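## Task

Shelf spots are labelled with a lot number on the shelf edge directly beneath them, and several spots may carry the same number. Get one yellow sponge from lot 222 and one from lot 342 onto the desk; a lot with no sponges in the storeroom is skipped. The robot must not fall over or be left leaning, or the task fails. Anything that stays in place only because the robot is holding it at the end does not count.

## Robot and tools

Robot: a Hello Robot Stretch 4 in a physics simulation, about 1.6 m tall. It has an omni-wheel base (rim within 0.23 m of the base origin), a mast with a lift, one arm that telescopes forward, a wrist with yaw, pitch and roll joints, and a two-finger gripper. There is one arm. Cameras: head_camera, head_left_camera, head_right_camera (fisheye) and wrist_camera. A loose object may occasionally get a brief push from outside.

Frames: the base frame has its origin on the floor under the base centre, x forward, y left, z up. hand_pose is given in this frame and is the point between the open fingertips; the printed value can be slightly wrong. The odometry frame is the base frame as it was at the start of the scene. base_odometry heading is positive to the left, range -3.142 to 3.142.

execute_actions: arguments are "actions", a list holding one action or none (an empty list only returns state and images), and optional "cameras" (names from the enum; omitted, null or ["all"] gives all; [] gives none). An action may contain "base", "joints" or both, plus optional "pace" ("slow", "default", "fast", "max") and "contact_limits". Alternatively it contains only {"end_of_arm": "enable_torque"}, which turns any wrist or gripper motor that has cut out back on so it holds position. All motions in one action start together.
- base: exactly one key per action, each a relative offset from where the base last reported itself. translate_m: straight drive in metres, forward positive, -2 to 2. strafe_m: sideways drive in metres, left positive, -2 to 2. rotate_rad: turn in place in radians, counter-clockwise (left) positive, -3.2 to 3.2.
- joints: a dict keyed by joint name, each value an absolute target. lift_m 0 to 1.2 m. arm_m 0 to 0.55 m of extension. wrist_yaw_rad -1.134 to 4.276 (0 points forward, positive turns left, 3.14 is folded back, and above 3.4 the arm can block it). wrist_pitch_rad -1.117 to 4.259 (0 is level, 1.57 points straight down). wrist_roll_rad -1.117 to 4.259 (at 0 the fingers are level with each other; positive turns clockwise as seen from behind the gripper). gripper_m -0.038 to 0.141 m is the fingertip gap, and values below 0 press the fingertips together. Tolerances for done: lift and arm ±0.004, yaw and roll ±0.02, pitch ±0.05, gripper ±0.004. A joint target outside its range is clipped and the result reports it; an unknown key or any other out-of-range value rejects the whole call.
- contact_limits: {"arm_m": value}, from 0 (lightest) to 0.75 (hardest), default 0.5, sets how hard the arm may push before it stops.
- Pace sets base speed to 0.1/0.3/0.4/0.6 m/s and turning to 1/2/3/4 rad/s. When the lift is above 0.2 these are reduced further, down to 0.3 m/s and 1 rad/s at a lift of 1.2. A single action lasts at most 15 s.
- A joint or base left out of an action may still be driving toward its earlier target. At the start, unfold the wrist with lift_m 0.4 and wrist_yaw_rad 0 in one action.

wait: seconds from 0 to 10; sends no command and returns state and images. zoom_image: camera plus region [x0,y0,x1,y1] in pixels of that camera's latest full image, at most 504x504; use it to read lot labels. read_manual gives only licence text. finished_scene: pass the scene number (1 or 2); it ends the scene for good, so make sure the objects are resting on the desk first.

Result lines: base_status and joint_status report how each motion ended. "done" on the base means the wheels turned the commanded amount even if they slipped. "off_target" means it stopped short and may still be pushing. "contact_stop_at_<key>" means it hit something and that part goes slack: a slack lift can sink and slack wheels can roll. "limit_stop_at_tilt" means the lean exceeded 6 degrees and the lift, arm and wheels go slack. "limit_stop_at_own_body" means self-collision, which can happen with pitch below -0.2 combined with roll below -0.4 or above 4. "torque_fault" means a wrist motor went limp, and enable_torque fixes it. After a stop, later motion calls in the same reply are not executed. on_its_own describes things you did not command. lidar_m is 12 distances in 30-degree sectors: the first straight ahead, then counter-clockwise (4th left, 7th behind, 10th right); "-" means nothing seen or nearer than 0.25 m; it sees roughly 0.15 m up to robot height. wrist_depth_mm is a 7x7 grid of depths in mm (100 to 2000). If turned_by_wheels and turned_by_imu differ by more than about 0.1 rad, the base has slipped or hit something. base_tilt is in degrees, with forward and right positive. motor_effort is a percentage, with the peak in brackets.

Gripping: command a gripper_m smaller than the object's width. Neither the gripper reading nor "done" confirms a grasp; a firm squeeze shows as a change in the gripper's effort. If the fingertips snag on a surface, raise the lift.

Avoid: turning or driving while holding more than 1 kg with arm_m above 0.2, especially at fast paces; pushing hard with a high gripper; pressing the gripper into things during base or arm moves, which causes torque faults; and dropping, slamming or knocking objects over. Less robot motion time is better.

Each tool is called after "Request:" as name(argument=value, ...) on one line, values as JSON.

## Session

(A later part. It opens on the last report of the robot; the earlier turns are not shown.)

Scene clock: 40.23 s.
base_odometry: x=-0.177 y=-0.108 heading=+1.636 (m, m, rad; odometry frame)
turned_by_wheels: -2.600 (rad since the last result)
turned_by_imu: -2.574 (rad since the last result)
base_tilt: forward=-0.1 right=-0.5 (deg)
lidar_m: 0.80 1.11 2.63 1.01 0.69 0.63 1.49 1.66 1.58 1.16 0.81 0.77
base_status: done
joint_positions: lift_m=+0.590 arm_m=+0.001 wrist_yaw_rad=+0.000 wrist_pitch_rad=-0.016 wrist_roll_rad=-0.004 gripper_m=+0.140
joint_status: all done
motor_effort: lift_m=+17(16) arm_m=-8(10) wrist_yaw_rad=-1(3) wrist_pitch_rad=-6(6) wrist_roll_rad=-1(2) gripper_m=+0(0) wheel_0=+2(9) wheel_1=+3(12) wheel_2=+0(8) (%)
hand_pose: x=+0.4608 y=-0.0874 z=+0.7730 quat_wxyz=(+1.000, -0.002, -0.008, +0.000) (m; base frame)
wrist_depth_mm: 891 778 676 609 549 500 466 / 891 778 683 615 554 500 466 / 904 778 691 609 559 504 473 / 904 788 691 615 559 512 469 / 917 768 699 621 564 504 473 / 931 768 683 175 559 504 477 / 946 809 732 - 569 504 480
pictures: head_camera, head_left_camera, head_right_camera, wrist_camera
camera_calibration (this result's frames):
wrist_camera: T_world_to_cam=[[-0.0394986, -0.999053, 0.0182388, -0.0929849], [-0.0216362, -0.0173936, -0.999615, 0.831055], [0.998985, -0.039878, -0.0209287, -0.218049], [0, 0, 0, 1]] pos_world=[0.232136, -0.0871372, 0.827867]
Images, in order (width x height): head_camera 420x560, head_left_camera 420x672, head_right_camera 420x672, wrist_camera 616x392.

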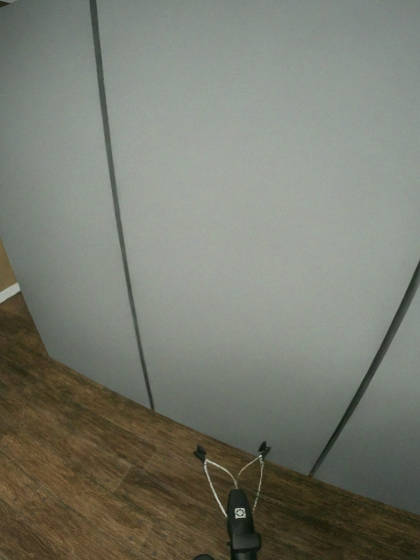

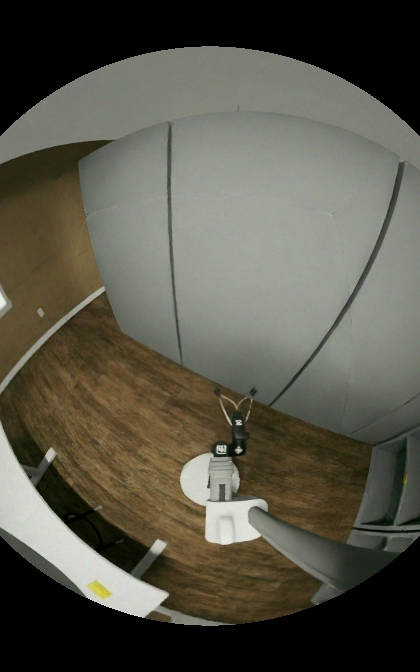

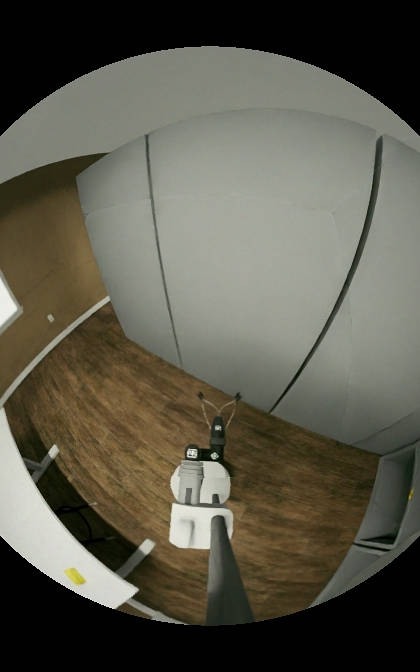

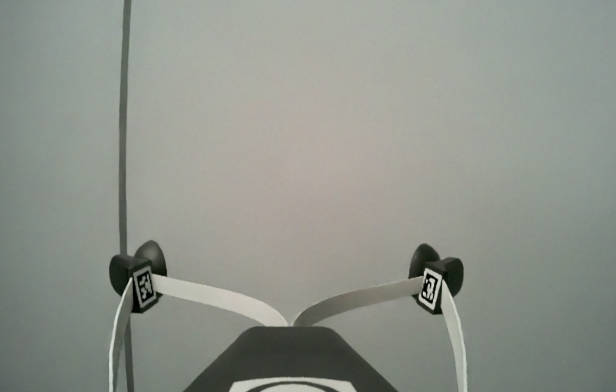

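Request:
execute_actions(actions=[{"base":{"rotate_rad":-0.5},"joints":{"wrist_yaw_rad":1.5},"pace":"fast"}], cameras=[])

Request:
execute_actions(actions=[{"base":{"strafe_m":1.3},"pace":"fast"}])

Scene clock: 42.17 s.
base_odometry: x=-0.177 y=-0.108 heading=+1.136 (m, m, rad; odometry frame)
turned_by_wheels: -0.500 (rad since the last result)
turned_by_imu: -0.494 (rad since the last result)
base_tilt: forward=-0.1 right=-0.5 (deg)
lidar_m: 0.78 0.80 1.12 2.64 1.00 0.68 0.63 1.50 1.70 1.59 1.12 0.82
base_status: done
joint_positions: lift_m=+0.590 arm_m=+0.001 wrist_yaw_rad=+1.499 wrist_pitch_rad=-0.016 wrist_roll_rad=-0.004 gripper_m=+0.140
joint_status: all done
motor_effort: lift_m=+17(17) arm_m=-8(9) wrist_yaw_rad=+1(11) wrist_pitch_rad=-6(5) wrist_roll_rad=-1(2) gripper_m=+1(1) wheel_0=+1(8) wheel_1=+1(8) wheel_2=-2(8) (%)
hand_pose: x=+0.2801 y=+0.2815 z=+0.7730 quat_wxyz=(+0.732, +0.004, -0.007, +0.681) (m; base frame)
wrist_depth_mm: - - - - 1430 866 654 / - - - - 1430 878 661 / - - - - 1464 891 668 / - - - - 1430 891 661 / - - - - 1464 831 668 / - 1921 1983 176 1308 831 661 / 1576 1576 1661 - 1397 809 654
pictures: none
No camera images: the call's "cameras" was empty. Leave "cameras" out to get every camera's image.

Scene clock: 46.57 s.
base_odometry: x=-1.356 y=+0.440 heading=+1.136 (m, m, rad; odometry frame)
turned_by_wheels: +0.000 (rad since the last result)
turned_by_imu: +0.005 (rad since the last result)
base_tilt: forward=+0.0 right=-0.4 (deg)
lidar_m: 0.74 0.79 1.42 1.31 1.36 1.54 0.67 0.69 0.99 2.90 1.13 0.79
base_status: done
joint_positions: lift_m=+0.590 arm_m=+0.001 wrist_yaw_rad=+1.500 wrist_pitch_rad=-0.016 wrist_roll_rad=-0.004 gripper_m=+0.140
joint_status: not commanded
motor_effort: lift_m=+16(16) arm_m=-8(8) wrist_yaw_rad=-1(0) wrist_pitch_rad=-5(6) wrist_roll_rad=-1(1) gripper_m=+0(1) wheel_0=+1(12) wheel_1=-1(14) wheel_2=-1(4) (%)
hand_pose: x=+0.2800 y=+0.2815 z=+0.7730 quat_wxyz=(+0.732, +0.004, -0.007, +0.682) (m; base frame)
wrist_depth_mm: 1160 1205 1255 1281 1336 1366 1430 / 1182 1205 1281 1308 1366 1397 1430 / 1205 1229 1281 1308 1366 1397 1464 / 1205 1229 1281 1308 1366 1397 1464 / 1205 1229 1336 1336 1366 1430 1464 / 1229 1255 1308 175 1366 1430 1499 / 1229 1281 1308 - 1430 1464 1537
pictures: head_camera, head_left_camera, head_right_camera, wrist_camera
camera_calibration (this result's frames):
wrist_camera: T_world_to_cam=[[0.993721, -0.110389, 0.0182386, -0.271034], [0.0158124, -0.0228141, -0.999615, 0.8246], [0.110762, 0.993627, -0.0209254, -0.0649375], [0, 0, 0, 1]] pos_world=[0.263486, 0.0534171, 0.827867]
Images, in order (width x height): head_camera 420x560, head_left_camera 420x672, head_right_camera 420x672, wrist_camera 616x392.

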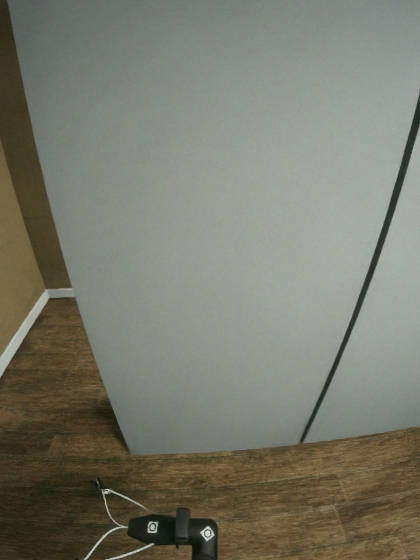

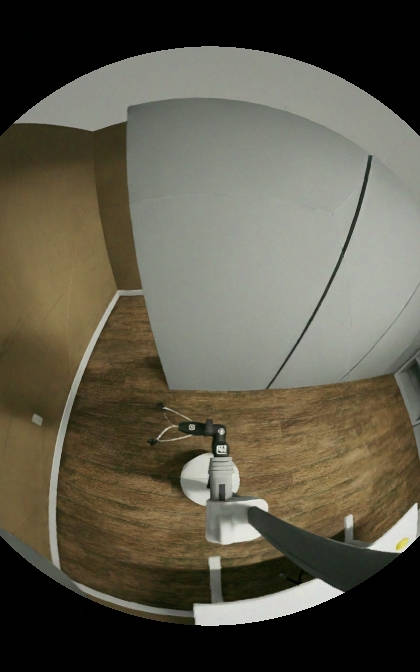

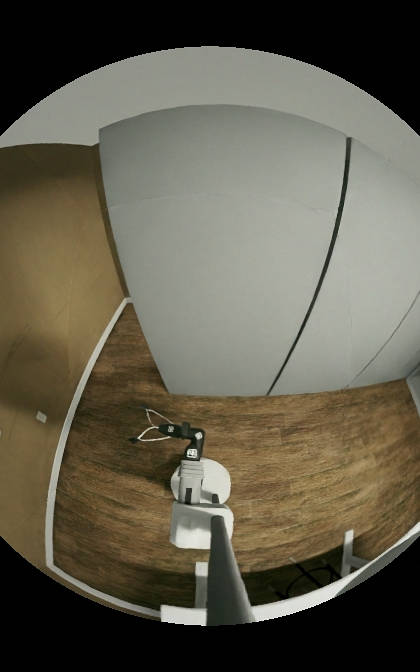

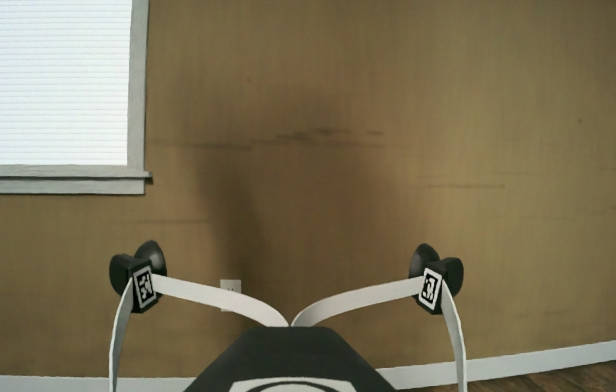

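Request:
execute_actions(actions=[{"base":{"strafe_m":0.82},"joints":{"wrist_yaw_rad":0},"pace":"fast"}], cameras=[])

Request:
execute_actions(actions=[{"base":{"translate_m":1.2},"pace":"fast"}])

Scene clock: 50.13 s.
base_odometry: x=-2.099 y=+0.785 heading=+1.136 (m, m, rad; odometry frame)
turned_by_wheels: +0.000 (rad since the last result)
turned_by_imu: +0.004 (rad since the last result)
base_tilt: forward=+0.0 right=-0.5 (deg)
lidar_m: 2.20 0.79 0.57 0.50 0.53 0.75 1.47 1.03 1.03 3.13 1.12 0.89
base_status: done
joint_positions: lift_m=+0.590 arm_m=+0.001 wrist_yaw_rad=+0.000 wrist_pitch_rad=-0.016 wrist_roll_rad=-0.004 gripper_m=+0.140
joint_status: all done
motor_effort: lift_m=+16(17) arm_m=-8(8) wrist_yaw_rad=-3(3) wrist_pitch_rad=-8(5) wrist_roll_rad=-1(2) gripper_m=+0(0) wheel_0=+1(12) wheel_1=+0(14) wheel_2=+0(1) (%)
hand_pose: x=+0.4608 y=-0.0873 z=+0.7730 quat_wxyz=(+1.000, -0.002, -0.008, +0.000) (m; base frame)
wrist_depth_mm: 976 1499 1921 1921 - 676 569 / 991 1537 1863 - - 683 569 / 1025 1537 1921 - - 691 580 / 1025 1576 - - - 691 580 / 1025 1336 - - - 640 585 / 1008 1229 1921 175 - 621 591 / 1025 1430 1661 - 1576 621 597
pictures: none
No camera images: the call's "cameras" was empty. Leave "cameras" out to get every camera's image.

Scene clock: 54.50 s.
base_odometry: x=-1.594 y=+1.874 heading=+1.136 (m, m, rad; odometry frame)
turned_by_wheels: +0.000 (rad since the last result)
turned_by_imu: +0.005 (rad since the last result)
base_tilt: forward=+0.0 right=-0.5 (deg)
lidar_m: 1.03 0.80 0.56 0.53 0.54 0.78 2.31 2.07 0.45 0.42 1.48 1.08
base_status: done
joint_positions: lift_m=+0.590 arm_m=+0.001 wrist_yaw_rad=+0.000 wrist_pitch_rad=-0.016 wrist_roll_rad=-0.004 gripper_m=+0.140
joint_status: not commanded
motor_effort: lift_m=+16(16) arm_m=-8(8) wrist_yaw_rad=+0(2) wrist_pitch_rad=-6(6) wrist_roll_rad=-1(1) gripper_m=+0(1) wheel_0=-1(8) wheel_1=+1(8) wheel_2=+0(12) (%)
hand_pose: x=+0.4608 y=-0.0873 z=+0.7730 quat_wxyz=(+1.000, -0.002, -0.008, +0.000) (m; base frame)
wrist_depth_mm: 768 778 798 798 809 831 831 / 768 788 798 798 820 820 831 / 768 768 798 820 820 831 854 / 798 798 809 820 831 842 854 / 798 798 809 831 831 842 866 / 798 798 809 175 842 866 866 / 798 809 831 - 854 878 878
pictures: head_camera, head_left_camera, head_right_camera, wrist_camera
camera_calibration (this result's frames):
wrist_camera: T_world_to_cam=[[-0.0393294, -0.99906, 0.0182385, -0.0930162], [-0.0216299, -0.0173972, -0.999615, 0.831052], [0.998992, -0.0397088, -0.0209253, -0.217995], [0, 0, 0, 1]] pos_world=[0.232093, -0.0871271, 0.827867]
Images, in order (width x height): head_camera 420x560, head_left_camera 420x672, head_right_camera 420x672, wrist_camera 616x392.

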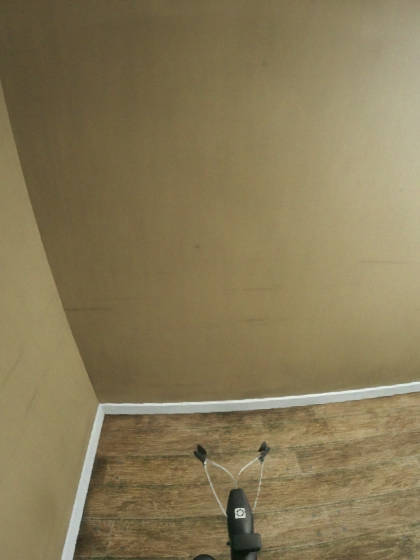

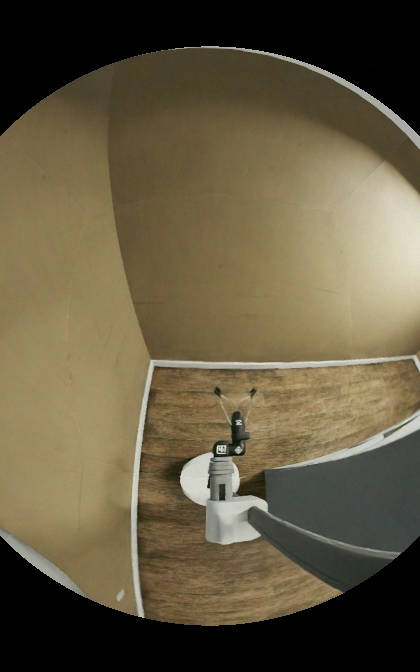

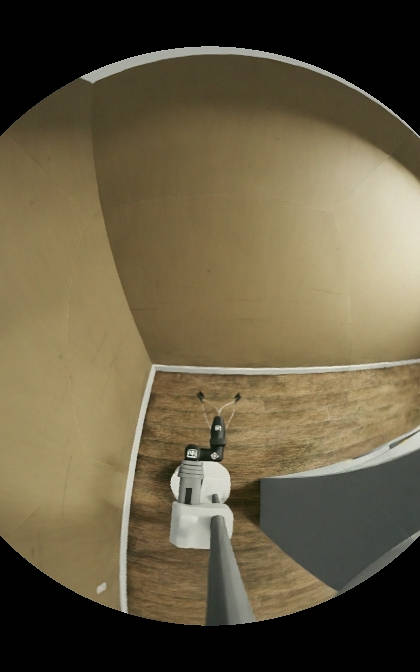

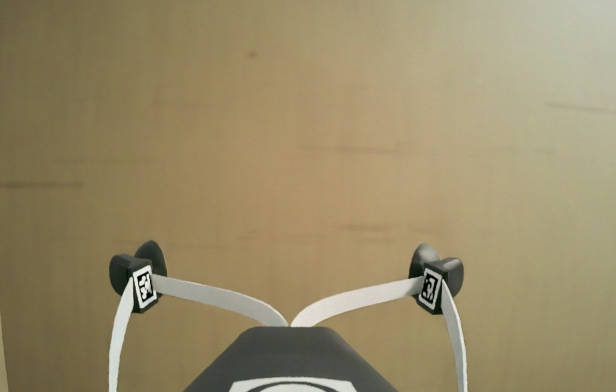

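Request:
execute_actions(actions=[{"joints":{"wrist_yaw_rad":2.6}}], cameras=[])

Request:
execute_actions(actions=[{"base":{"translate_m":0.62},"pace":"fast"}], cameras=[])

Request:
execute_actions(actions=[{"base":{"strafe_m":-1.2},"pace":"fast"}], cameras=[])

Request:
execute_actions(actions=[{"base":{"rotate_rad":-3.12},"pace":"fast"}])

Scene clock: 57.20 s.
base_odometry: x=-1.594 y=+1.874 heading=+1.136 (m, m, rad; odometry frame)
turned_by_wheels: +0.000 (rad since the last result)
turned_by_imu: +0.001 (rad since the last result)
base_tilt: forward=+0.0 right=-0.5 (deg)
lidar_m: 1.02 0.78 0.58 0.52 0.58 0.83 2.26 2.05 0.43 0.41 1.48 1.07
base_status: not commanded
joint_positions: lift_m=+0.590 arm_m=+0.001 wrist_yaw_rad=+2.599 wrist_pitch_rad=-0.016 wrist_roll_rad=-0.004 gripper_m=+0.140
joint_status: all done
motor_effort: lift_m=+17(17) arm_m=-8(8) wrist_yaw_rad=+1(6) wrist_pitch_rad=-5(6) wrist_roll_rad=+0(2) gripper_m=+1(2) wheel_0=-1(1) wheel_1=+1(1) wheel_2=+0(0) (%)
hand_pose: x=-0.0297 y=+0.2237 z=+0.7730 quat_wxyz=(+0.268, +0.007, -0.004, +0.963) (m; base frame)
wrist_depth_mm: - - 1205 809 603 477 413 / - - 1205 820 609 480 415 / - - 1229 820 609 484 413 / - - 1205 809 615 484 415 / - - 1229 820 615 473 415 / - 1863 1098 175 591 469 418 / 1618 1576 1397 - 615 473 418
pictures: none
No camera images: the call's "cameras" was empty. Leave "cameras" out to get every camera's image.

Scene clock: 60.03 s.
base_odometry: x=-1.333 y=+2.436 heading=+1.136 (m, m, rad; odometry frame)
turned_by_wheels: +0.000 (rad since the last result)
turned_by_imu: +0.003 (rad since the last result)
base_tilt: forward=+0.0 right=-0.4 (deg)
lidar_m: 0.39 0.41 0.57 0.53 0.58 0.80 2.33 0.72 0.79 1.70 0.62 0.43
base_status: done
joint_positions: lift_m=+0.590 arm_m=+0.001 wrist_yaw_rad=+2.600 wrist_pitch_rad=-0.016 wrist_roll_rad=-0.004 gripper_m=+0.140
joint_status: not commanded
motor_effort: lift_m=+16(17) arm_m=-8(8) wrist_yaw_rad=+0(0) wrist_pitch_rad=-5(4) wrist_roll_rad=-1(2) gripper_m=-3(0) wheel_0=+2(8) wheel_1=+0(10) wheel_2=+1(12) (%)
hand_pose: x=-0.0297 y=+0.2237 z=+0.7730 quat_wxyz=(+0.268, +0.007, -0.004, +0.963) (m; base frame)
wrist_depth_mm: - - 1229 809 615 477 413 / - - 1205 820 615 484 415 / - - 1229 820 621 488 415 / - - 1205 831 621 492 415 / - - 1255 831 621 477 418 / - 1921 1098 175 597 473 421 / 1618 1537 1430 - 615 473 418
pictures: none
No camera images: the call's "cameras" was empty. Leave "cameras" out to get every camera's image.

Scene clock: 64.17 s.
base_odometry: x=-0.245 y=+1.931 heading=+1.136 (m, m, rad; odometry frame)
turned_by_wheels: +0.000 (rad since the last result)
turned_by_imu: -0.001 (rad since the last result)
base_tilt: forward=-0.1 right=-0.5 (deg)
lidar_m: 0.40 0.43 0.60 1.65 0.80 0.58 0.54 0.59 0.80 1.67 0.61 0.40
base_status: done
joint_positions: lift_m=+0.590 arm_m=+0.001 wrist_yaw_rad=+2.600 wrist_pitch_rad=-0.016 wrist_roll_rad=-0.004 gripper_m=+0.140
joint_status: not commanded
motor_effort: lift_m=+16(16) arm_m=-8(8) wrist_yaw_rad=-1(1) wrist_pitch_rad=-6(8) wrist_roll_rad=-1(1) gripper_m=+2(1) wheel_0=-1(14) wheel_1=+2(13) wheel_2=+1(1) (%)
hand_pose: x=-0.0297 y=+0.2237 z=+0.7730 quat_wxyz=(+0.268, +0.007, -0.004, +0.963) (m; base frame)
wrist_depth_mm: 960 1060 1205 1042 - 1661 1430 / 699 723 1182 991 - 1708 1430 / 946 1060 1182 1008 - 1661 1430 / 976 1078 1255 1042 - 1708 1430 / 960 1042 1205 1060 - 1661 1430 / 759 707 759 175 - 1661 1430 / 621 1078 1182 - 1708 1576 1464
pictures: none
No camera images: the call's "cameras" was empty. Leave "cameras" out to get every camera's image.

Scene clock: 66.57 s.
base_odometry: x=-0.245 y=+1.931 heading=-1.984 (m, m, rad; odometry frame)
turned_by_wheels: -3.120 (rad since the last result)
turned_by_imu: -3.090 (rad since the last result)
base_tilt: forward=-0.1 right=-0.4 (deg)
lidar_m: 0.53 0.57 0.81 1.63 0.60 0.42 0.40 0.41 0.62 1.72 0.79 0.55
base_status: done
joint_positions: lift_m=+0.590 arm_m=+0.001 wrist_yaw_rad=+2.600 wrist_pitch_rad=-0.016 wrist_roll_rad=-0.004 gripper_m=+0.140
joint_status: not commanded
motor_effort: lift_m=+17(18) arm_m=-8(8) wrist_yaw_rad=+0(3) wrist_pitch_rad=-5(7) wrist_roll_rad=-3(1) gripper_m=+0(0) wheel_0=+0(10) wheel_1=-1(11) wheel_2=-2(8) (%)
hand_pose: x=-0.0297 y=+0.2237 z=+0.7729 quat_wxyz=(+0.268, +0.007, -0.004, +0.963) (m; base frame)
wrist_depth_mm: 477 535 615 699 842 1042 1308 / 484 539 621 707 831 1042 1336 / 488 544 621 715 842 1042 1336 / 492 549 621 732 854 1042 1336 / 496 535 627 732 842 1078 1397 / 500 525 615 175 831 1078 1397 / 500 554 615 - 891 1098 1430
pictures: head_camera, head_left_camera, head_right_camera, wrist_camera
camera_calibration (this result's frames):
wrist_camera: T_world_to_cam=[[0.549232, 0.835471, 0.0182385, -0.194434], [0.027503, 0.00374159, -0.999615, 0.822528], [-0.835217, 0.549522, -0.0209229, 0.0980685], [0, 0, 0, 1]] pos_world=[0.166076, 0.105476, 0.827809]
Images, in order (width x height): head_camera 420x560, head_left_camera 420x672, head_right_camera 420x672, wrist_camera 616x392.

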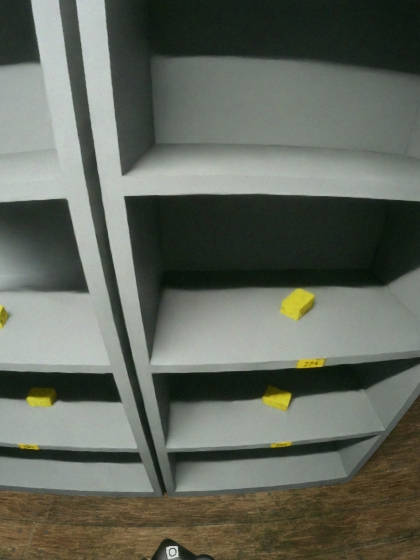

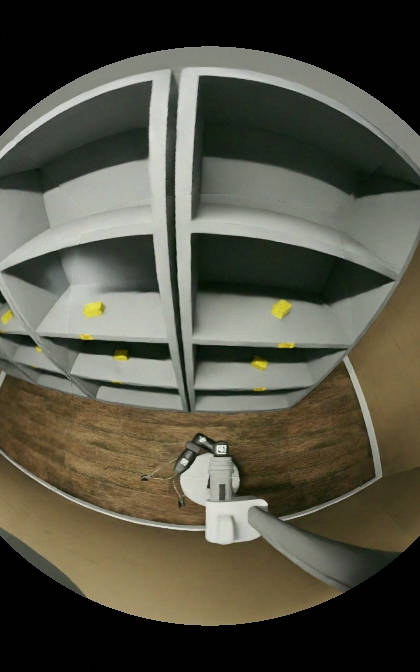

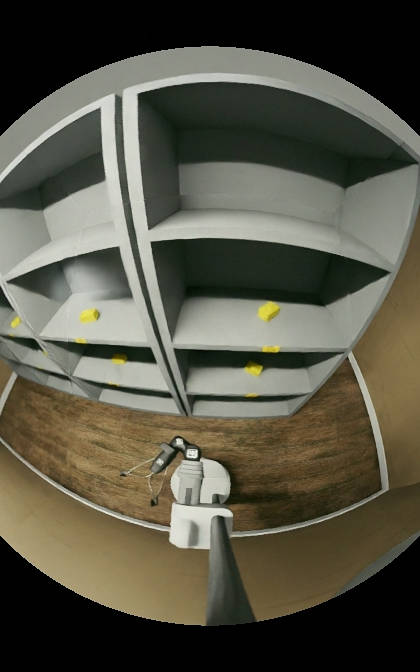

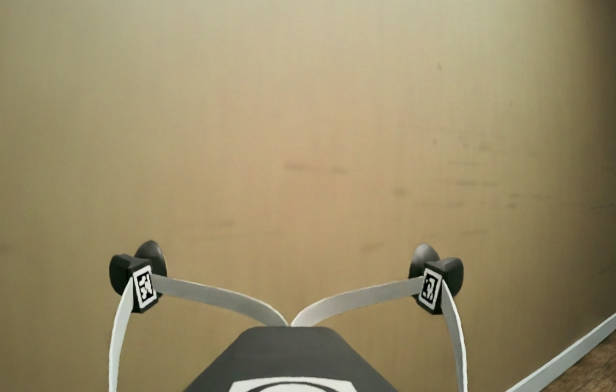

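Request:
zoom_image(camera="head_camera", region=[240,340,360,460])

Request:
zoom_image(camera="head_camera", region=[0,380,100,460])

Request:
zoom_image(camera="head_left_camera", region=[0,290,160,400])

Region (240, 340, 360, 460) of head_camera's 420x560 image, scaled by 4.200, with more detail than that image has.

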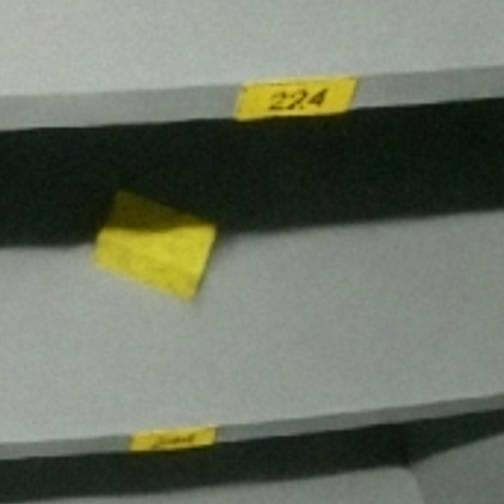

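Region (0, 380, 100, 460) of head_camera's 420x560 image, scaled by 5.040, with more detail than that image has; it fills the top 403 rows of this view, and the rest is white.

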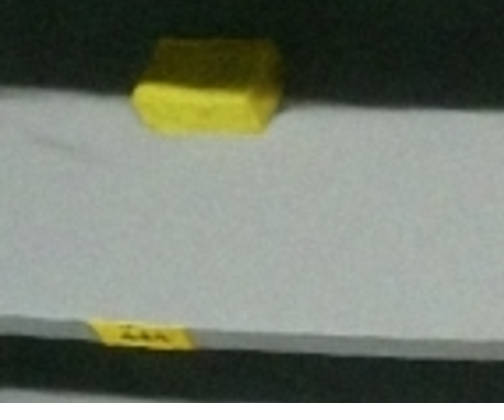

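Region (0, 290, 160, 400) of head_left_camera's 420x672 image, scaled by 3.150, with more detail than that image has; it fills the top 346 rows of this view, and the rest is white.

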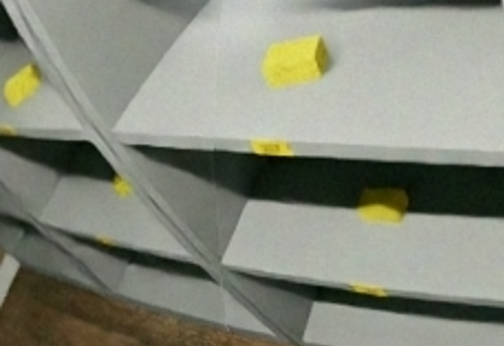

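Request:
execute_actions(actions=[{"base":{"translate_m":-0.14},"joints":{"lift_m":0.42,"wrist_yaw_rad":0.5}}], cameras=["wrist_camera","head_left_camera"])

Scene clock: 69.07 s.
base_odometry: x=-0.188 y=+2.059 heading=-1.984 (m, m, rad; odometry frame)
turned_by_wheels: +0.000 (rad since the last result)
turned_by_imu: +0.000 (rad since the last result)
base_tilt: forward=+0.0 right=-0.5 (deg)
lidar_m: 0.67 0.71 1.02 1.12 0.39 0.28 0.25 0.29 0.39 1.15 1.02 0.73
base_status: done
joint_positions: lift_m=+0.420 arm_m=+0.001 wrist_yaw_rad=+0.501 wrist_pitch_rad=-0.016 wrist_roll_rad=-0.004 gripper_m=+0.140
joint_status: all done
motor_effort: lift_m=+14(18) arm_m=-8(8) wrist_yaw_rad=-4(6) wrist_pitch_rad=-5(6) wrist_roll_rad=-1(1) gripper_m=-1(1) wheel_0=-3(7) wheel_1=-1(7) wheel_2=-1(9) (%)
hand_pose: x=+0.4673 y=+0.0617 z=+0.6032 quat_wxyz=(+0.969, +0.000, -0.008, +0.248) (m; base frame)
wrist_depth_mm: 798 788 788 492 683 750 723 / 976 1160 1078 500 732 788 732 / 1025 1205 1098 500 732 809 750 / 991 1182 1078 504 750 809 741 / 960 661 597 508 549 603 603 / 1025 1138 1118 175 564 413 389 / 1025 1098 1138 - 854 820 750
pictures: head_left_camera, wrist_camera
camera_calibration (this result's frames):
wrist_camera: T_world_to_cam=[[0.444722, -0.895483, 0.0182385, -0.173326], [-0.0106319, -0.0256394, -0.999615, 0.659435], [0.895606, 0.444357, -0.0209231, -0.203725], [0, 0, 0, 1]] pos_world=[0.266551, -0.0477762, 0.658079]
Images, in order (width x height): head_left_camera 420x672, wrist_camera 616x392.

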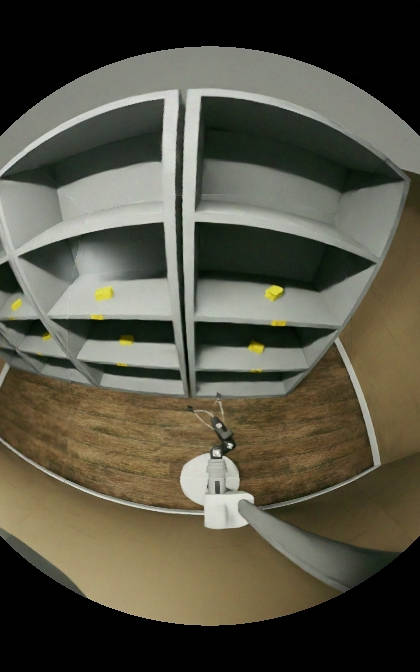

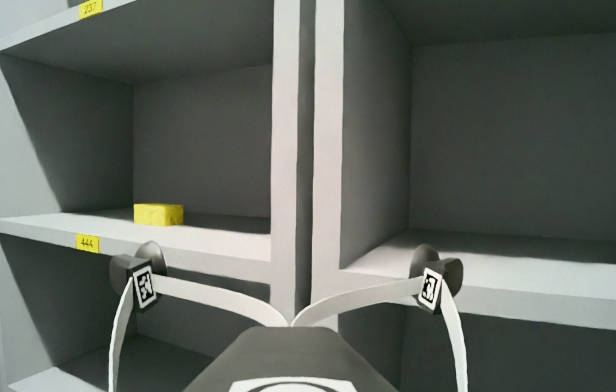

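Middle unit: 237, 444. Check the right lower label.

Request:
execute_actions(actions=[{"joints":{"wrist_yaw_rad":-0.35}}], cameras=["wrist_camera"])

Scene clock: 70.33 s.
base_odometry: x=-0.188 y=+2.059 heading=-1.984 (m, m, rad; odometry frame)
turned_by_wheels: +0.000 (rad since the last result)
turned_by_imu: +0.000 (rad since the last result)
base_tilt: forward=-0.1 right=-0.4 (deg)
lidar_m: 0.67 0.72 1.00 1.11 0.39 0.27 0.25 0.28 0.41 1.16 1.00 0.72
base_status: not commanded
joint_positions: lift_m=+0.420 arm_m=+0.001 wrist_yaw_rad=-0.349 wrist_pitch_rad=-0.016 wrist_roll_rad=-0.004 gripper_m=+0.140
joint_status: all done
motor_effort: lift_m=+14(14) arm_m=-8(8) wrist_yaw_rad=-5(8) wrist_pitch_rad=-7(6) wrist_roll_rad=-2(1) gripper_m=-1(1) wheel_0=-3(3) wheel_1=-1(1) wheel_2=-1(1) (%)
hand_pose: x=+0.4134 y=-0.1809 z=+0.6032 quat_wxyz=(+0.985, -0.003, -0.007, -0.174) (m; base frame)
wrist_depth_mm: 741 778 788 788 778 723 1576 / 798 854 946 1008 976 759 1576 / 798 866 931 1025 1008 759 1576 / 809 866 946 1060 1008 798 1618 / 535 554 580 603 715 732 1537 / 741 842 931 175 946 750 1537 / 831 878 931 - 1008 831 1336
pictures: wrist_camera
camera_calibration (this result's frames):
wrist_camera: T_world_to_cam=[[-0.379224, -0.925125, 0.0182383, -0.0313531], [-0.026279, -0.00893463, -0.999615, 0.662131], [0.924932, -0.379557, -0.0209231, -0.208778], [0, 0, 0, 1]] pos_world=[0.198616, -0.102333, 0.658079]
Images, in order (width x height): wrist_camera 616x392.

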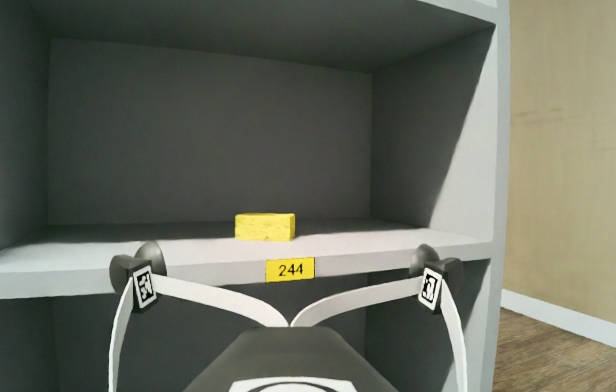

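244. Now the far unit.

Request:
execute_actions(actions=[{"base":{"strafe_m":1.15},"joints":{"wrist_yaw_rad":0.1},"pace":"fast"}])

Scene clock: 74.57 s.
base_odometry: x=+0.865 y=+1.597 heading=-1.984 (m, m, rad; odometry frame)
turned_by_wheels: +0.000 (rad since the last result)
turned_by_imu: +0.004 (rad since the last result)
base_tilt: forward=+0.0 right=-0.4 (deg)
lidar_m: 0.68 0.74 1.02 1.06 0.37 0.28 0.25 0.27 0.40 1.12 1.03 0.73
base_status: done
joint_positions: lift_m=+0.420 arm_m=+0.001 wrist_yaw_rad=+0.100 wrist_pitch_rad=-0.016 wrist_roll_rad=-0.004 gripper_m=+0.140
joint_status: all done
motor_effort: lift_m=+15(15) arm_m=-8(8) wrist_yaw_rad=+0(9) wrist_pitch_rad=-6(7) wrist_roll_rad=-1(2) gripper_m=+0(0) wheel_0=+2(13) wheel_1=-3(14) wheel_2=+1(0) (%)
hand_pose: x=+0.4680 y=-0.0583 z=+0.6031 quat_wxyz=(+0.999, -0.002, -0.008, +0.050) (m; base frame)
wrist_depth_mm: 798 778 798 473 778 750 750 / 946 931 917 473 904 891 878 / 946 931 931 480 917 904 891 / 960 960 931 484 917 891 904 / 535 549 574 488 609 603 603 / 976 960 492 175 931 917 904 / 991 991 960 - 946 931 917
pictures: head_camera, head_left_camera, head_right_camera, wrist_camera
camera_calibration (this result's frames):
wrist_camera: T_world_to_cam=[[0.0601123, -0.998025, 0.0182382, -0.107052], [-0.0197881, -0.0194591, -0.999615, 0.660943], [0.997995, 0.0597283, -0.0209187, -0.221354], [0, 0, 0, 1]] pos_world=[0.240424, -0.0807581, 0.65801]
Images, in order (width x height): head_camera 420x560, head_left_camera 420x672, head_right_camera 420x672, wrist_camera 616x392.

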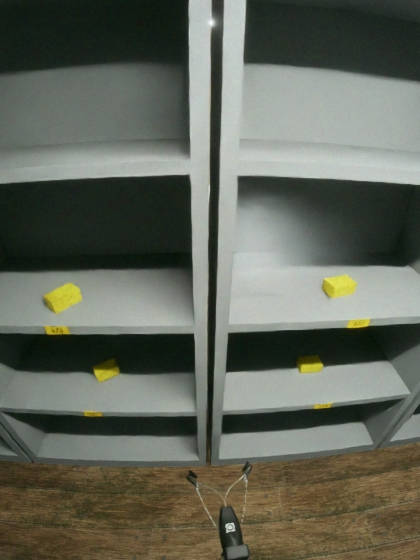

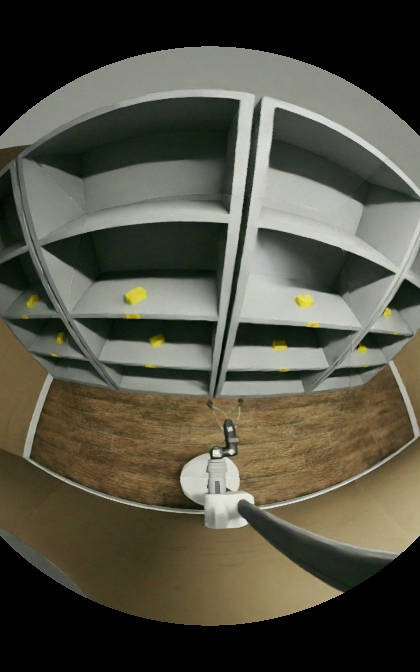

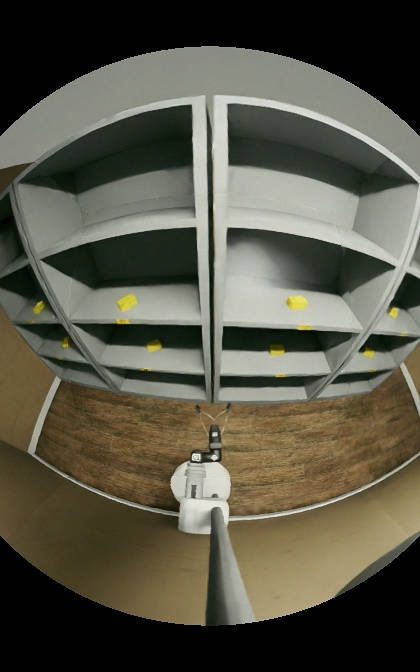

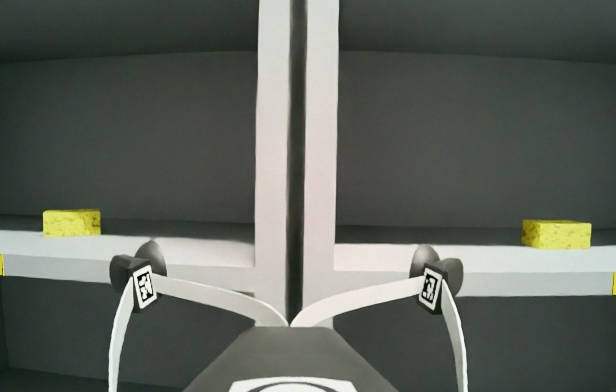

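Four units. Third and fourth remain.

Request:
execute_actions(actions=[{"base":{"strafe_m":0.65},"joints":{"wrist_yaw_rad":-0.3},"pace":"fast"}], cameras=["head_camera","wrist_camera"])

Request:
zoom_image(camera="head_camera", region=[100,290,420,430])

Request:
execute_actions(actions=[{"joints":{"wrist_yaw_rad":0.75}}], cameras=["head_left_camera","wrist_camera"])

Scene clock: 77.77 s.
base_odometry: x=+1.460 y=+1.336 heading=-1.984 (m, m, rad; odometry frame)
turned_by_wheels: +0.000 (rad since the last result)
turned_by_imu: +0.003 (rad since the last result)
base_tilt: forward=+0.0 right=-0.5 (deg)
lidar_m: 0.69 0.74 1.00 1.05 0.39 0.27 0.25 0.26 0.38 1.11 1.02 0.72
base_status: done
joint_positions: lift_m=+0.420 arm_m=+0.001 wrist_yaw_rad=-0.300 wrist_pitch_rad=-0.016 wrist_roll_rad=-0.004 gripper_m=+0.140
joint_status: all done
motor_effort: lift_m=+15(15) arm_m=-8(8) wrist_yaw_rad=-3(10) wrist_pitch_rad=-7(6) wrist_roll_rad=-1(1) gripper_m=+1(0) wheel_0=+1(13) wheel_1=-1(13) wheel_2=+1(0) (%)
hand_pose: x=+0.4221 y=-0.1687 z=+0.6031 quat_wxyz=(+0.989, -0.003, -0.007, -0.149) (m; base frame)
wrist_depth_mm: 788 788 798 798 778 691 750 / 809 866 931 1008 946 691 1098 / 831 866 946 1025 946 699 1336 / 820 878 946 1025 960 699 1366 / 535 554 580 597 707 691 1336 / 820 854 931 175 891 707 1366 / 842 891 946 - 946 715 1160
pictures: head_camera, wrist_camera
camera_calibration (this result's frames):
wrist_camera: T_world_to_cam=[[-0.332672, -0.942866, 0.0182382, -0.0393795], [-0.0257972, -0.0102339, -0.999615, 0.661966], [0.94269, -0.333014, -0.0209188, -0.211824], [0, 0, 0, 1]] pos_world=[0.203661, -0.100895, 0.657998]
Images, in order (width x height): head_camera 420x560, wrist_camera 616x392.

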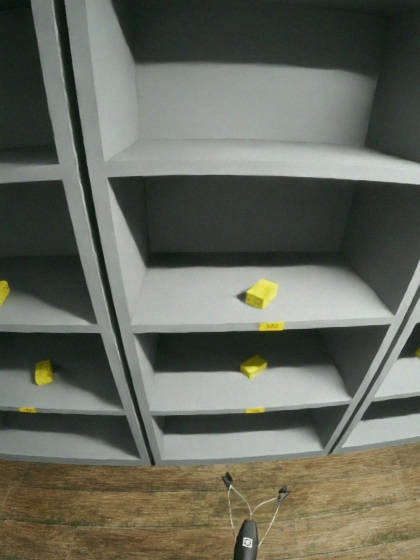

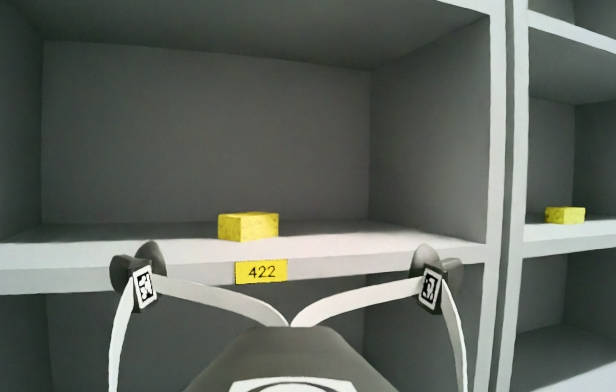

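Region (100, 290, 420, 430) of head_camera's 420x560 image, scaled by 1.575, with more detail than that image has; it fills the top 220 rows of this view, and the rest is white.

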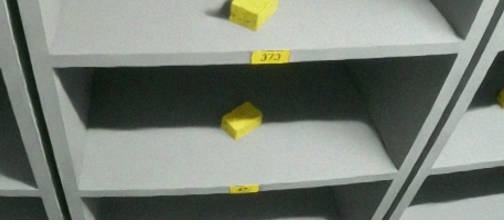

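Scene clock: 78.93 s.
base_odometry: x=+1.460 y=+1.336 heading=-1.984 (m, m, rad; odometry frame)
turned_by_wheels: +0.000 (rad since the last result)
turned_by_imu: +0.000 (rad since the last result)
base_tilt: forward=-0.1 right=-0.5 (deg)
lidar_m: 0.67 0.74 1.02 1.08 0.37 0.26 0.25 0.25 0.39 1.12 1.01 0.74
base_status: not commanded
joint_positions: lift_m=+0.420 arm_m=+0.001 wrist_yaw_rad=+0.749 wrist_pitch_rad=-0.016 wrist_roll_rad=-0.004 gripper_m=+0.140
joint_status: all done
motor_effort: lift_m=+15(15) arm_m=-7(8) wrist_yaw_rad=+1(3) wrist_pitch_rad=-6(5) wrist_roll_rad=-1(2) gripper_m=-1(2) wheel_0=+1(1) wheel_1=-1(1) wheel_2=+1(1) (%)
hand_pose: x=+0.4430 y=+0.1325 z=+0.6031 quat_wxyz=(+0.931, +0.001, -0.008, +0.366) (m; base frame)
wrist_depth_mm: 991 1060 831 759 508 676 715 / 991 1078 1255 1098 508 741 732 / 1008 1118 1336 1160 517 750 741 / 991 1098 1308 1138 517 768 741 / 1025 1098 1281 647 508 597 597 / 1025 1118 1308 175 512 427 387 / 1025 1078 1182 - 539 798 750
pictures: head_left_camera, wrist_camera
camera_calibration (this result's frames):
wrist_camera: T_world_to_cam=[[0.651625, -0.758322, 0.0182382, -0.208959], [-0.00398166, -0.0274629, -0.999615, 0.658207], [0.758531, 0.651302, -0.0209149, -0.180094], [0, 0, 0, 1]] pos_world=[0.27539, -0.0230867, 0.657998]
Images, in order (width x height): head_left_camera 420x672, wrist_camera 616x392.

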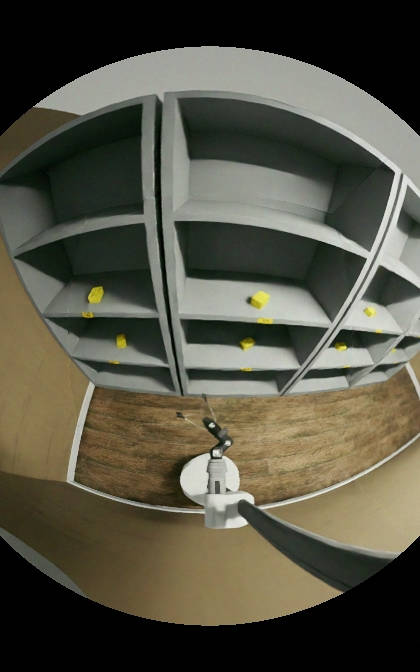

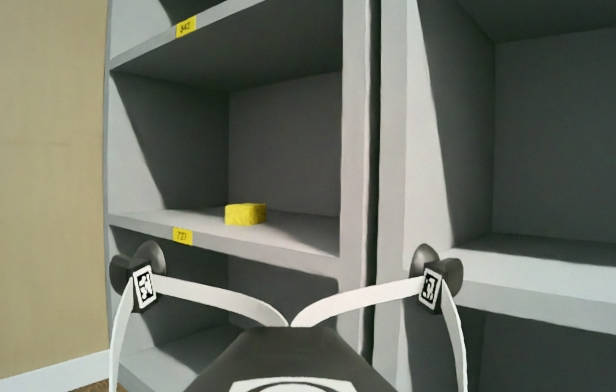

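Request:
execute_actions(actions=[{"base":{"strafe_m":0.72},"joints":{"wrist_yaw_rad":0,"lift_m":0.88},"pace":"fast"}], cameras=["head_camera","wrist_camera"])

Scene clock: 82.43 s.
base_odometry: x=+2.119 y=+1.046 heading=-1.984 (m, m, rad; odometry frame)
turned_by_wheels: +0.000 (rad since the last result)
turned_by_imu: +0.003 (rad since the last result)
base_tilt: forward=-0.1 right=-0.5 (deg)
lidar_m: 0.70 0.61 0.45 0.42 0.37 0.25 0.25 0.26 0.39 1.10 1.05 0.73
base_status: done
joint_positions: lift_m=+0.880 arm_m=+0.001 wrist_yaw_rad=+0.000 wrist_pitch_rad=-0.016 wrist_roll_rad=-0.004 gripper_m=+0.140
joint_status: all done
motor_effort: lift_m=+25(30) arm_m=-8(8) wrist_yaw_rad=-3(9) wrist_pitch_rad=-6(7) wrist_roll_rad=-1(1) gripper_m=-1(0) wheel_0=+2(13) wheel_1=-3(13) wheel_2=+1(0) (%)
hand_pose: x=+0.4608 y=-0.0873 z=+1.0623 quat_wxyz=(+1.000, -0.002, -0.008, +0.000) (m; base frame)
wrist_depth_mm: 732 788 788 788 768 640 508 / 750 917 917 931 946 640 508 / 750 931 931 931 946 647 512 / 750 917 946 960 976 647 517 / 544 554 585 609 615 564 521 / 750 917 508 175 946 559 530 / 750 946 960 - 976 580 530
pictures: head_camera, wrist_camera
camera_calibration (this result's frames):
wrist_camera: T_world_to_cam=[[-0.0392705, -0.999062, 0.0182388, -0.0983046], [-0.0216378, -0.0173984, -0.999614, 1.12025], [0.998994, -0.0396501, -0.0209342, -0.211897], [0, 0, 0, 1]] pos_world=[0.232063, -0.0871236, 1.11718]
Images, in order (width x height): head_camera 420x560, wrist_camera 616x392.

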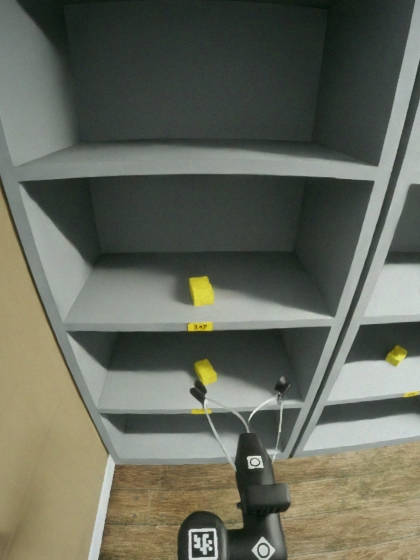

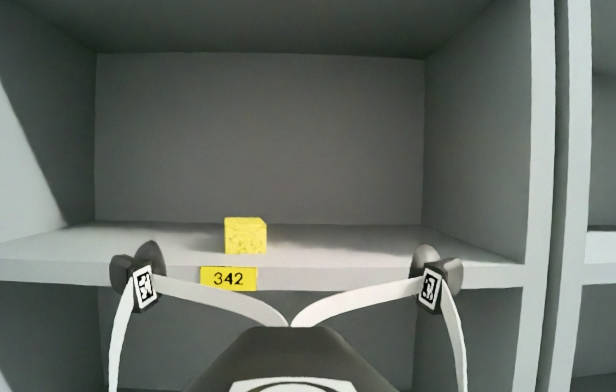

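Request:
execute_actions(actions=[{"base":{"strafe_m":0.076},"joints":{"lift_m":0.857,"arm_m":0.27,"gripper_m":0.12}}], cameras=["wrist_camera"])

Scene clock: 89.47 s.
base_odometry: x=+2.189 y=+1.016 heading=-1.984 (m, m, rad; odometry frame)
turned_by_wheels: +0.000 (rad since the last result)
turned_by_imu: +0.002 (rad since the last result)
base_tilt: forward=+0.0 right=-0.4 (deg)
lidar_m: 0.68 0.54 0.39 0.36 0.38 0.25 0.25 0.25 0.37 1.11 1.02 0.74
base_status: done
joint_positions: lift_m=+0.857 arm_m=+0.269 wrist_yaw_rad=+0.000 wrist_pitch_rad=-0.016 wrist_roll_rad=-0.004 gripper_m=+0.120
joint_status: all done
motor_effort: lift_m=+14(22) arm_m=+8(8) wrist_yaw_rad=+0(4) wrist_pitch_rad=-5(6) wrist_roll_rad=-1(1) gripper_m=+0(2) wheel_0=-1(10) wheel_1=+1(11) wheel_2=+0(1) (%)
hand_pose: x=+0.7279 y=-0.0874 z=+1.0402 quat_wxyz=(+1.000, -0.002, -0.008, +0.000) (m; base frame)
wrist_depth_mm: 615 654 661 668 668 683 564 / 627 654 668 676 683 691 569 / 640 668 668 683 683 691 569 / 640 668 676 683 699 699 574 / 439 449 469 322 496 496 492 / 256 238 239 258 244 279 276 / 235 237 239 - 246 249 251
pictures: wrist_camera
camera_calibration (this result's frames):
wrist_camera: T_world_to_cam=[[-0.0395035, -0.999053, 0.0182309, -0.0872997], [-0.0214437, -0.0173934, -0.999619, 1.10385], [0.998989, -0.0398794, -0.0207363, -0.479442], [0, 0, 0, 1]] pos_world=[0.499179, -0.0871373, 1.09507]
Images, in order (width x height): wrist_camera 616x392.

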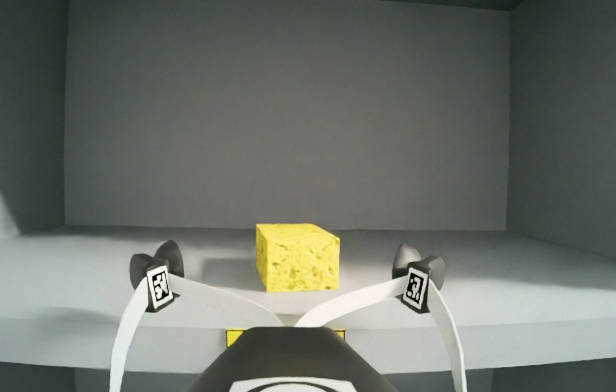

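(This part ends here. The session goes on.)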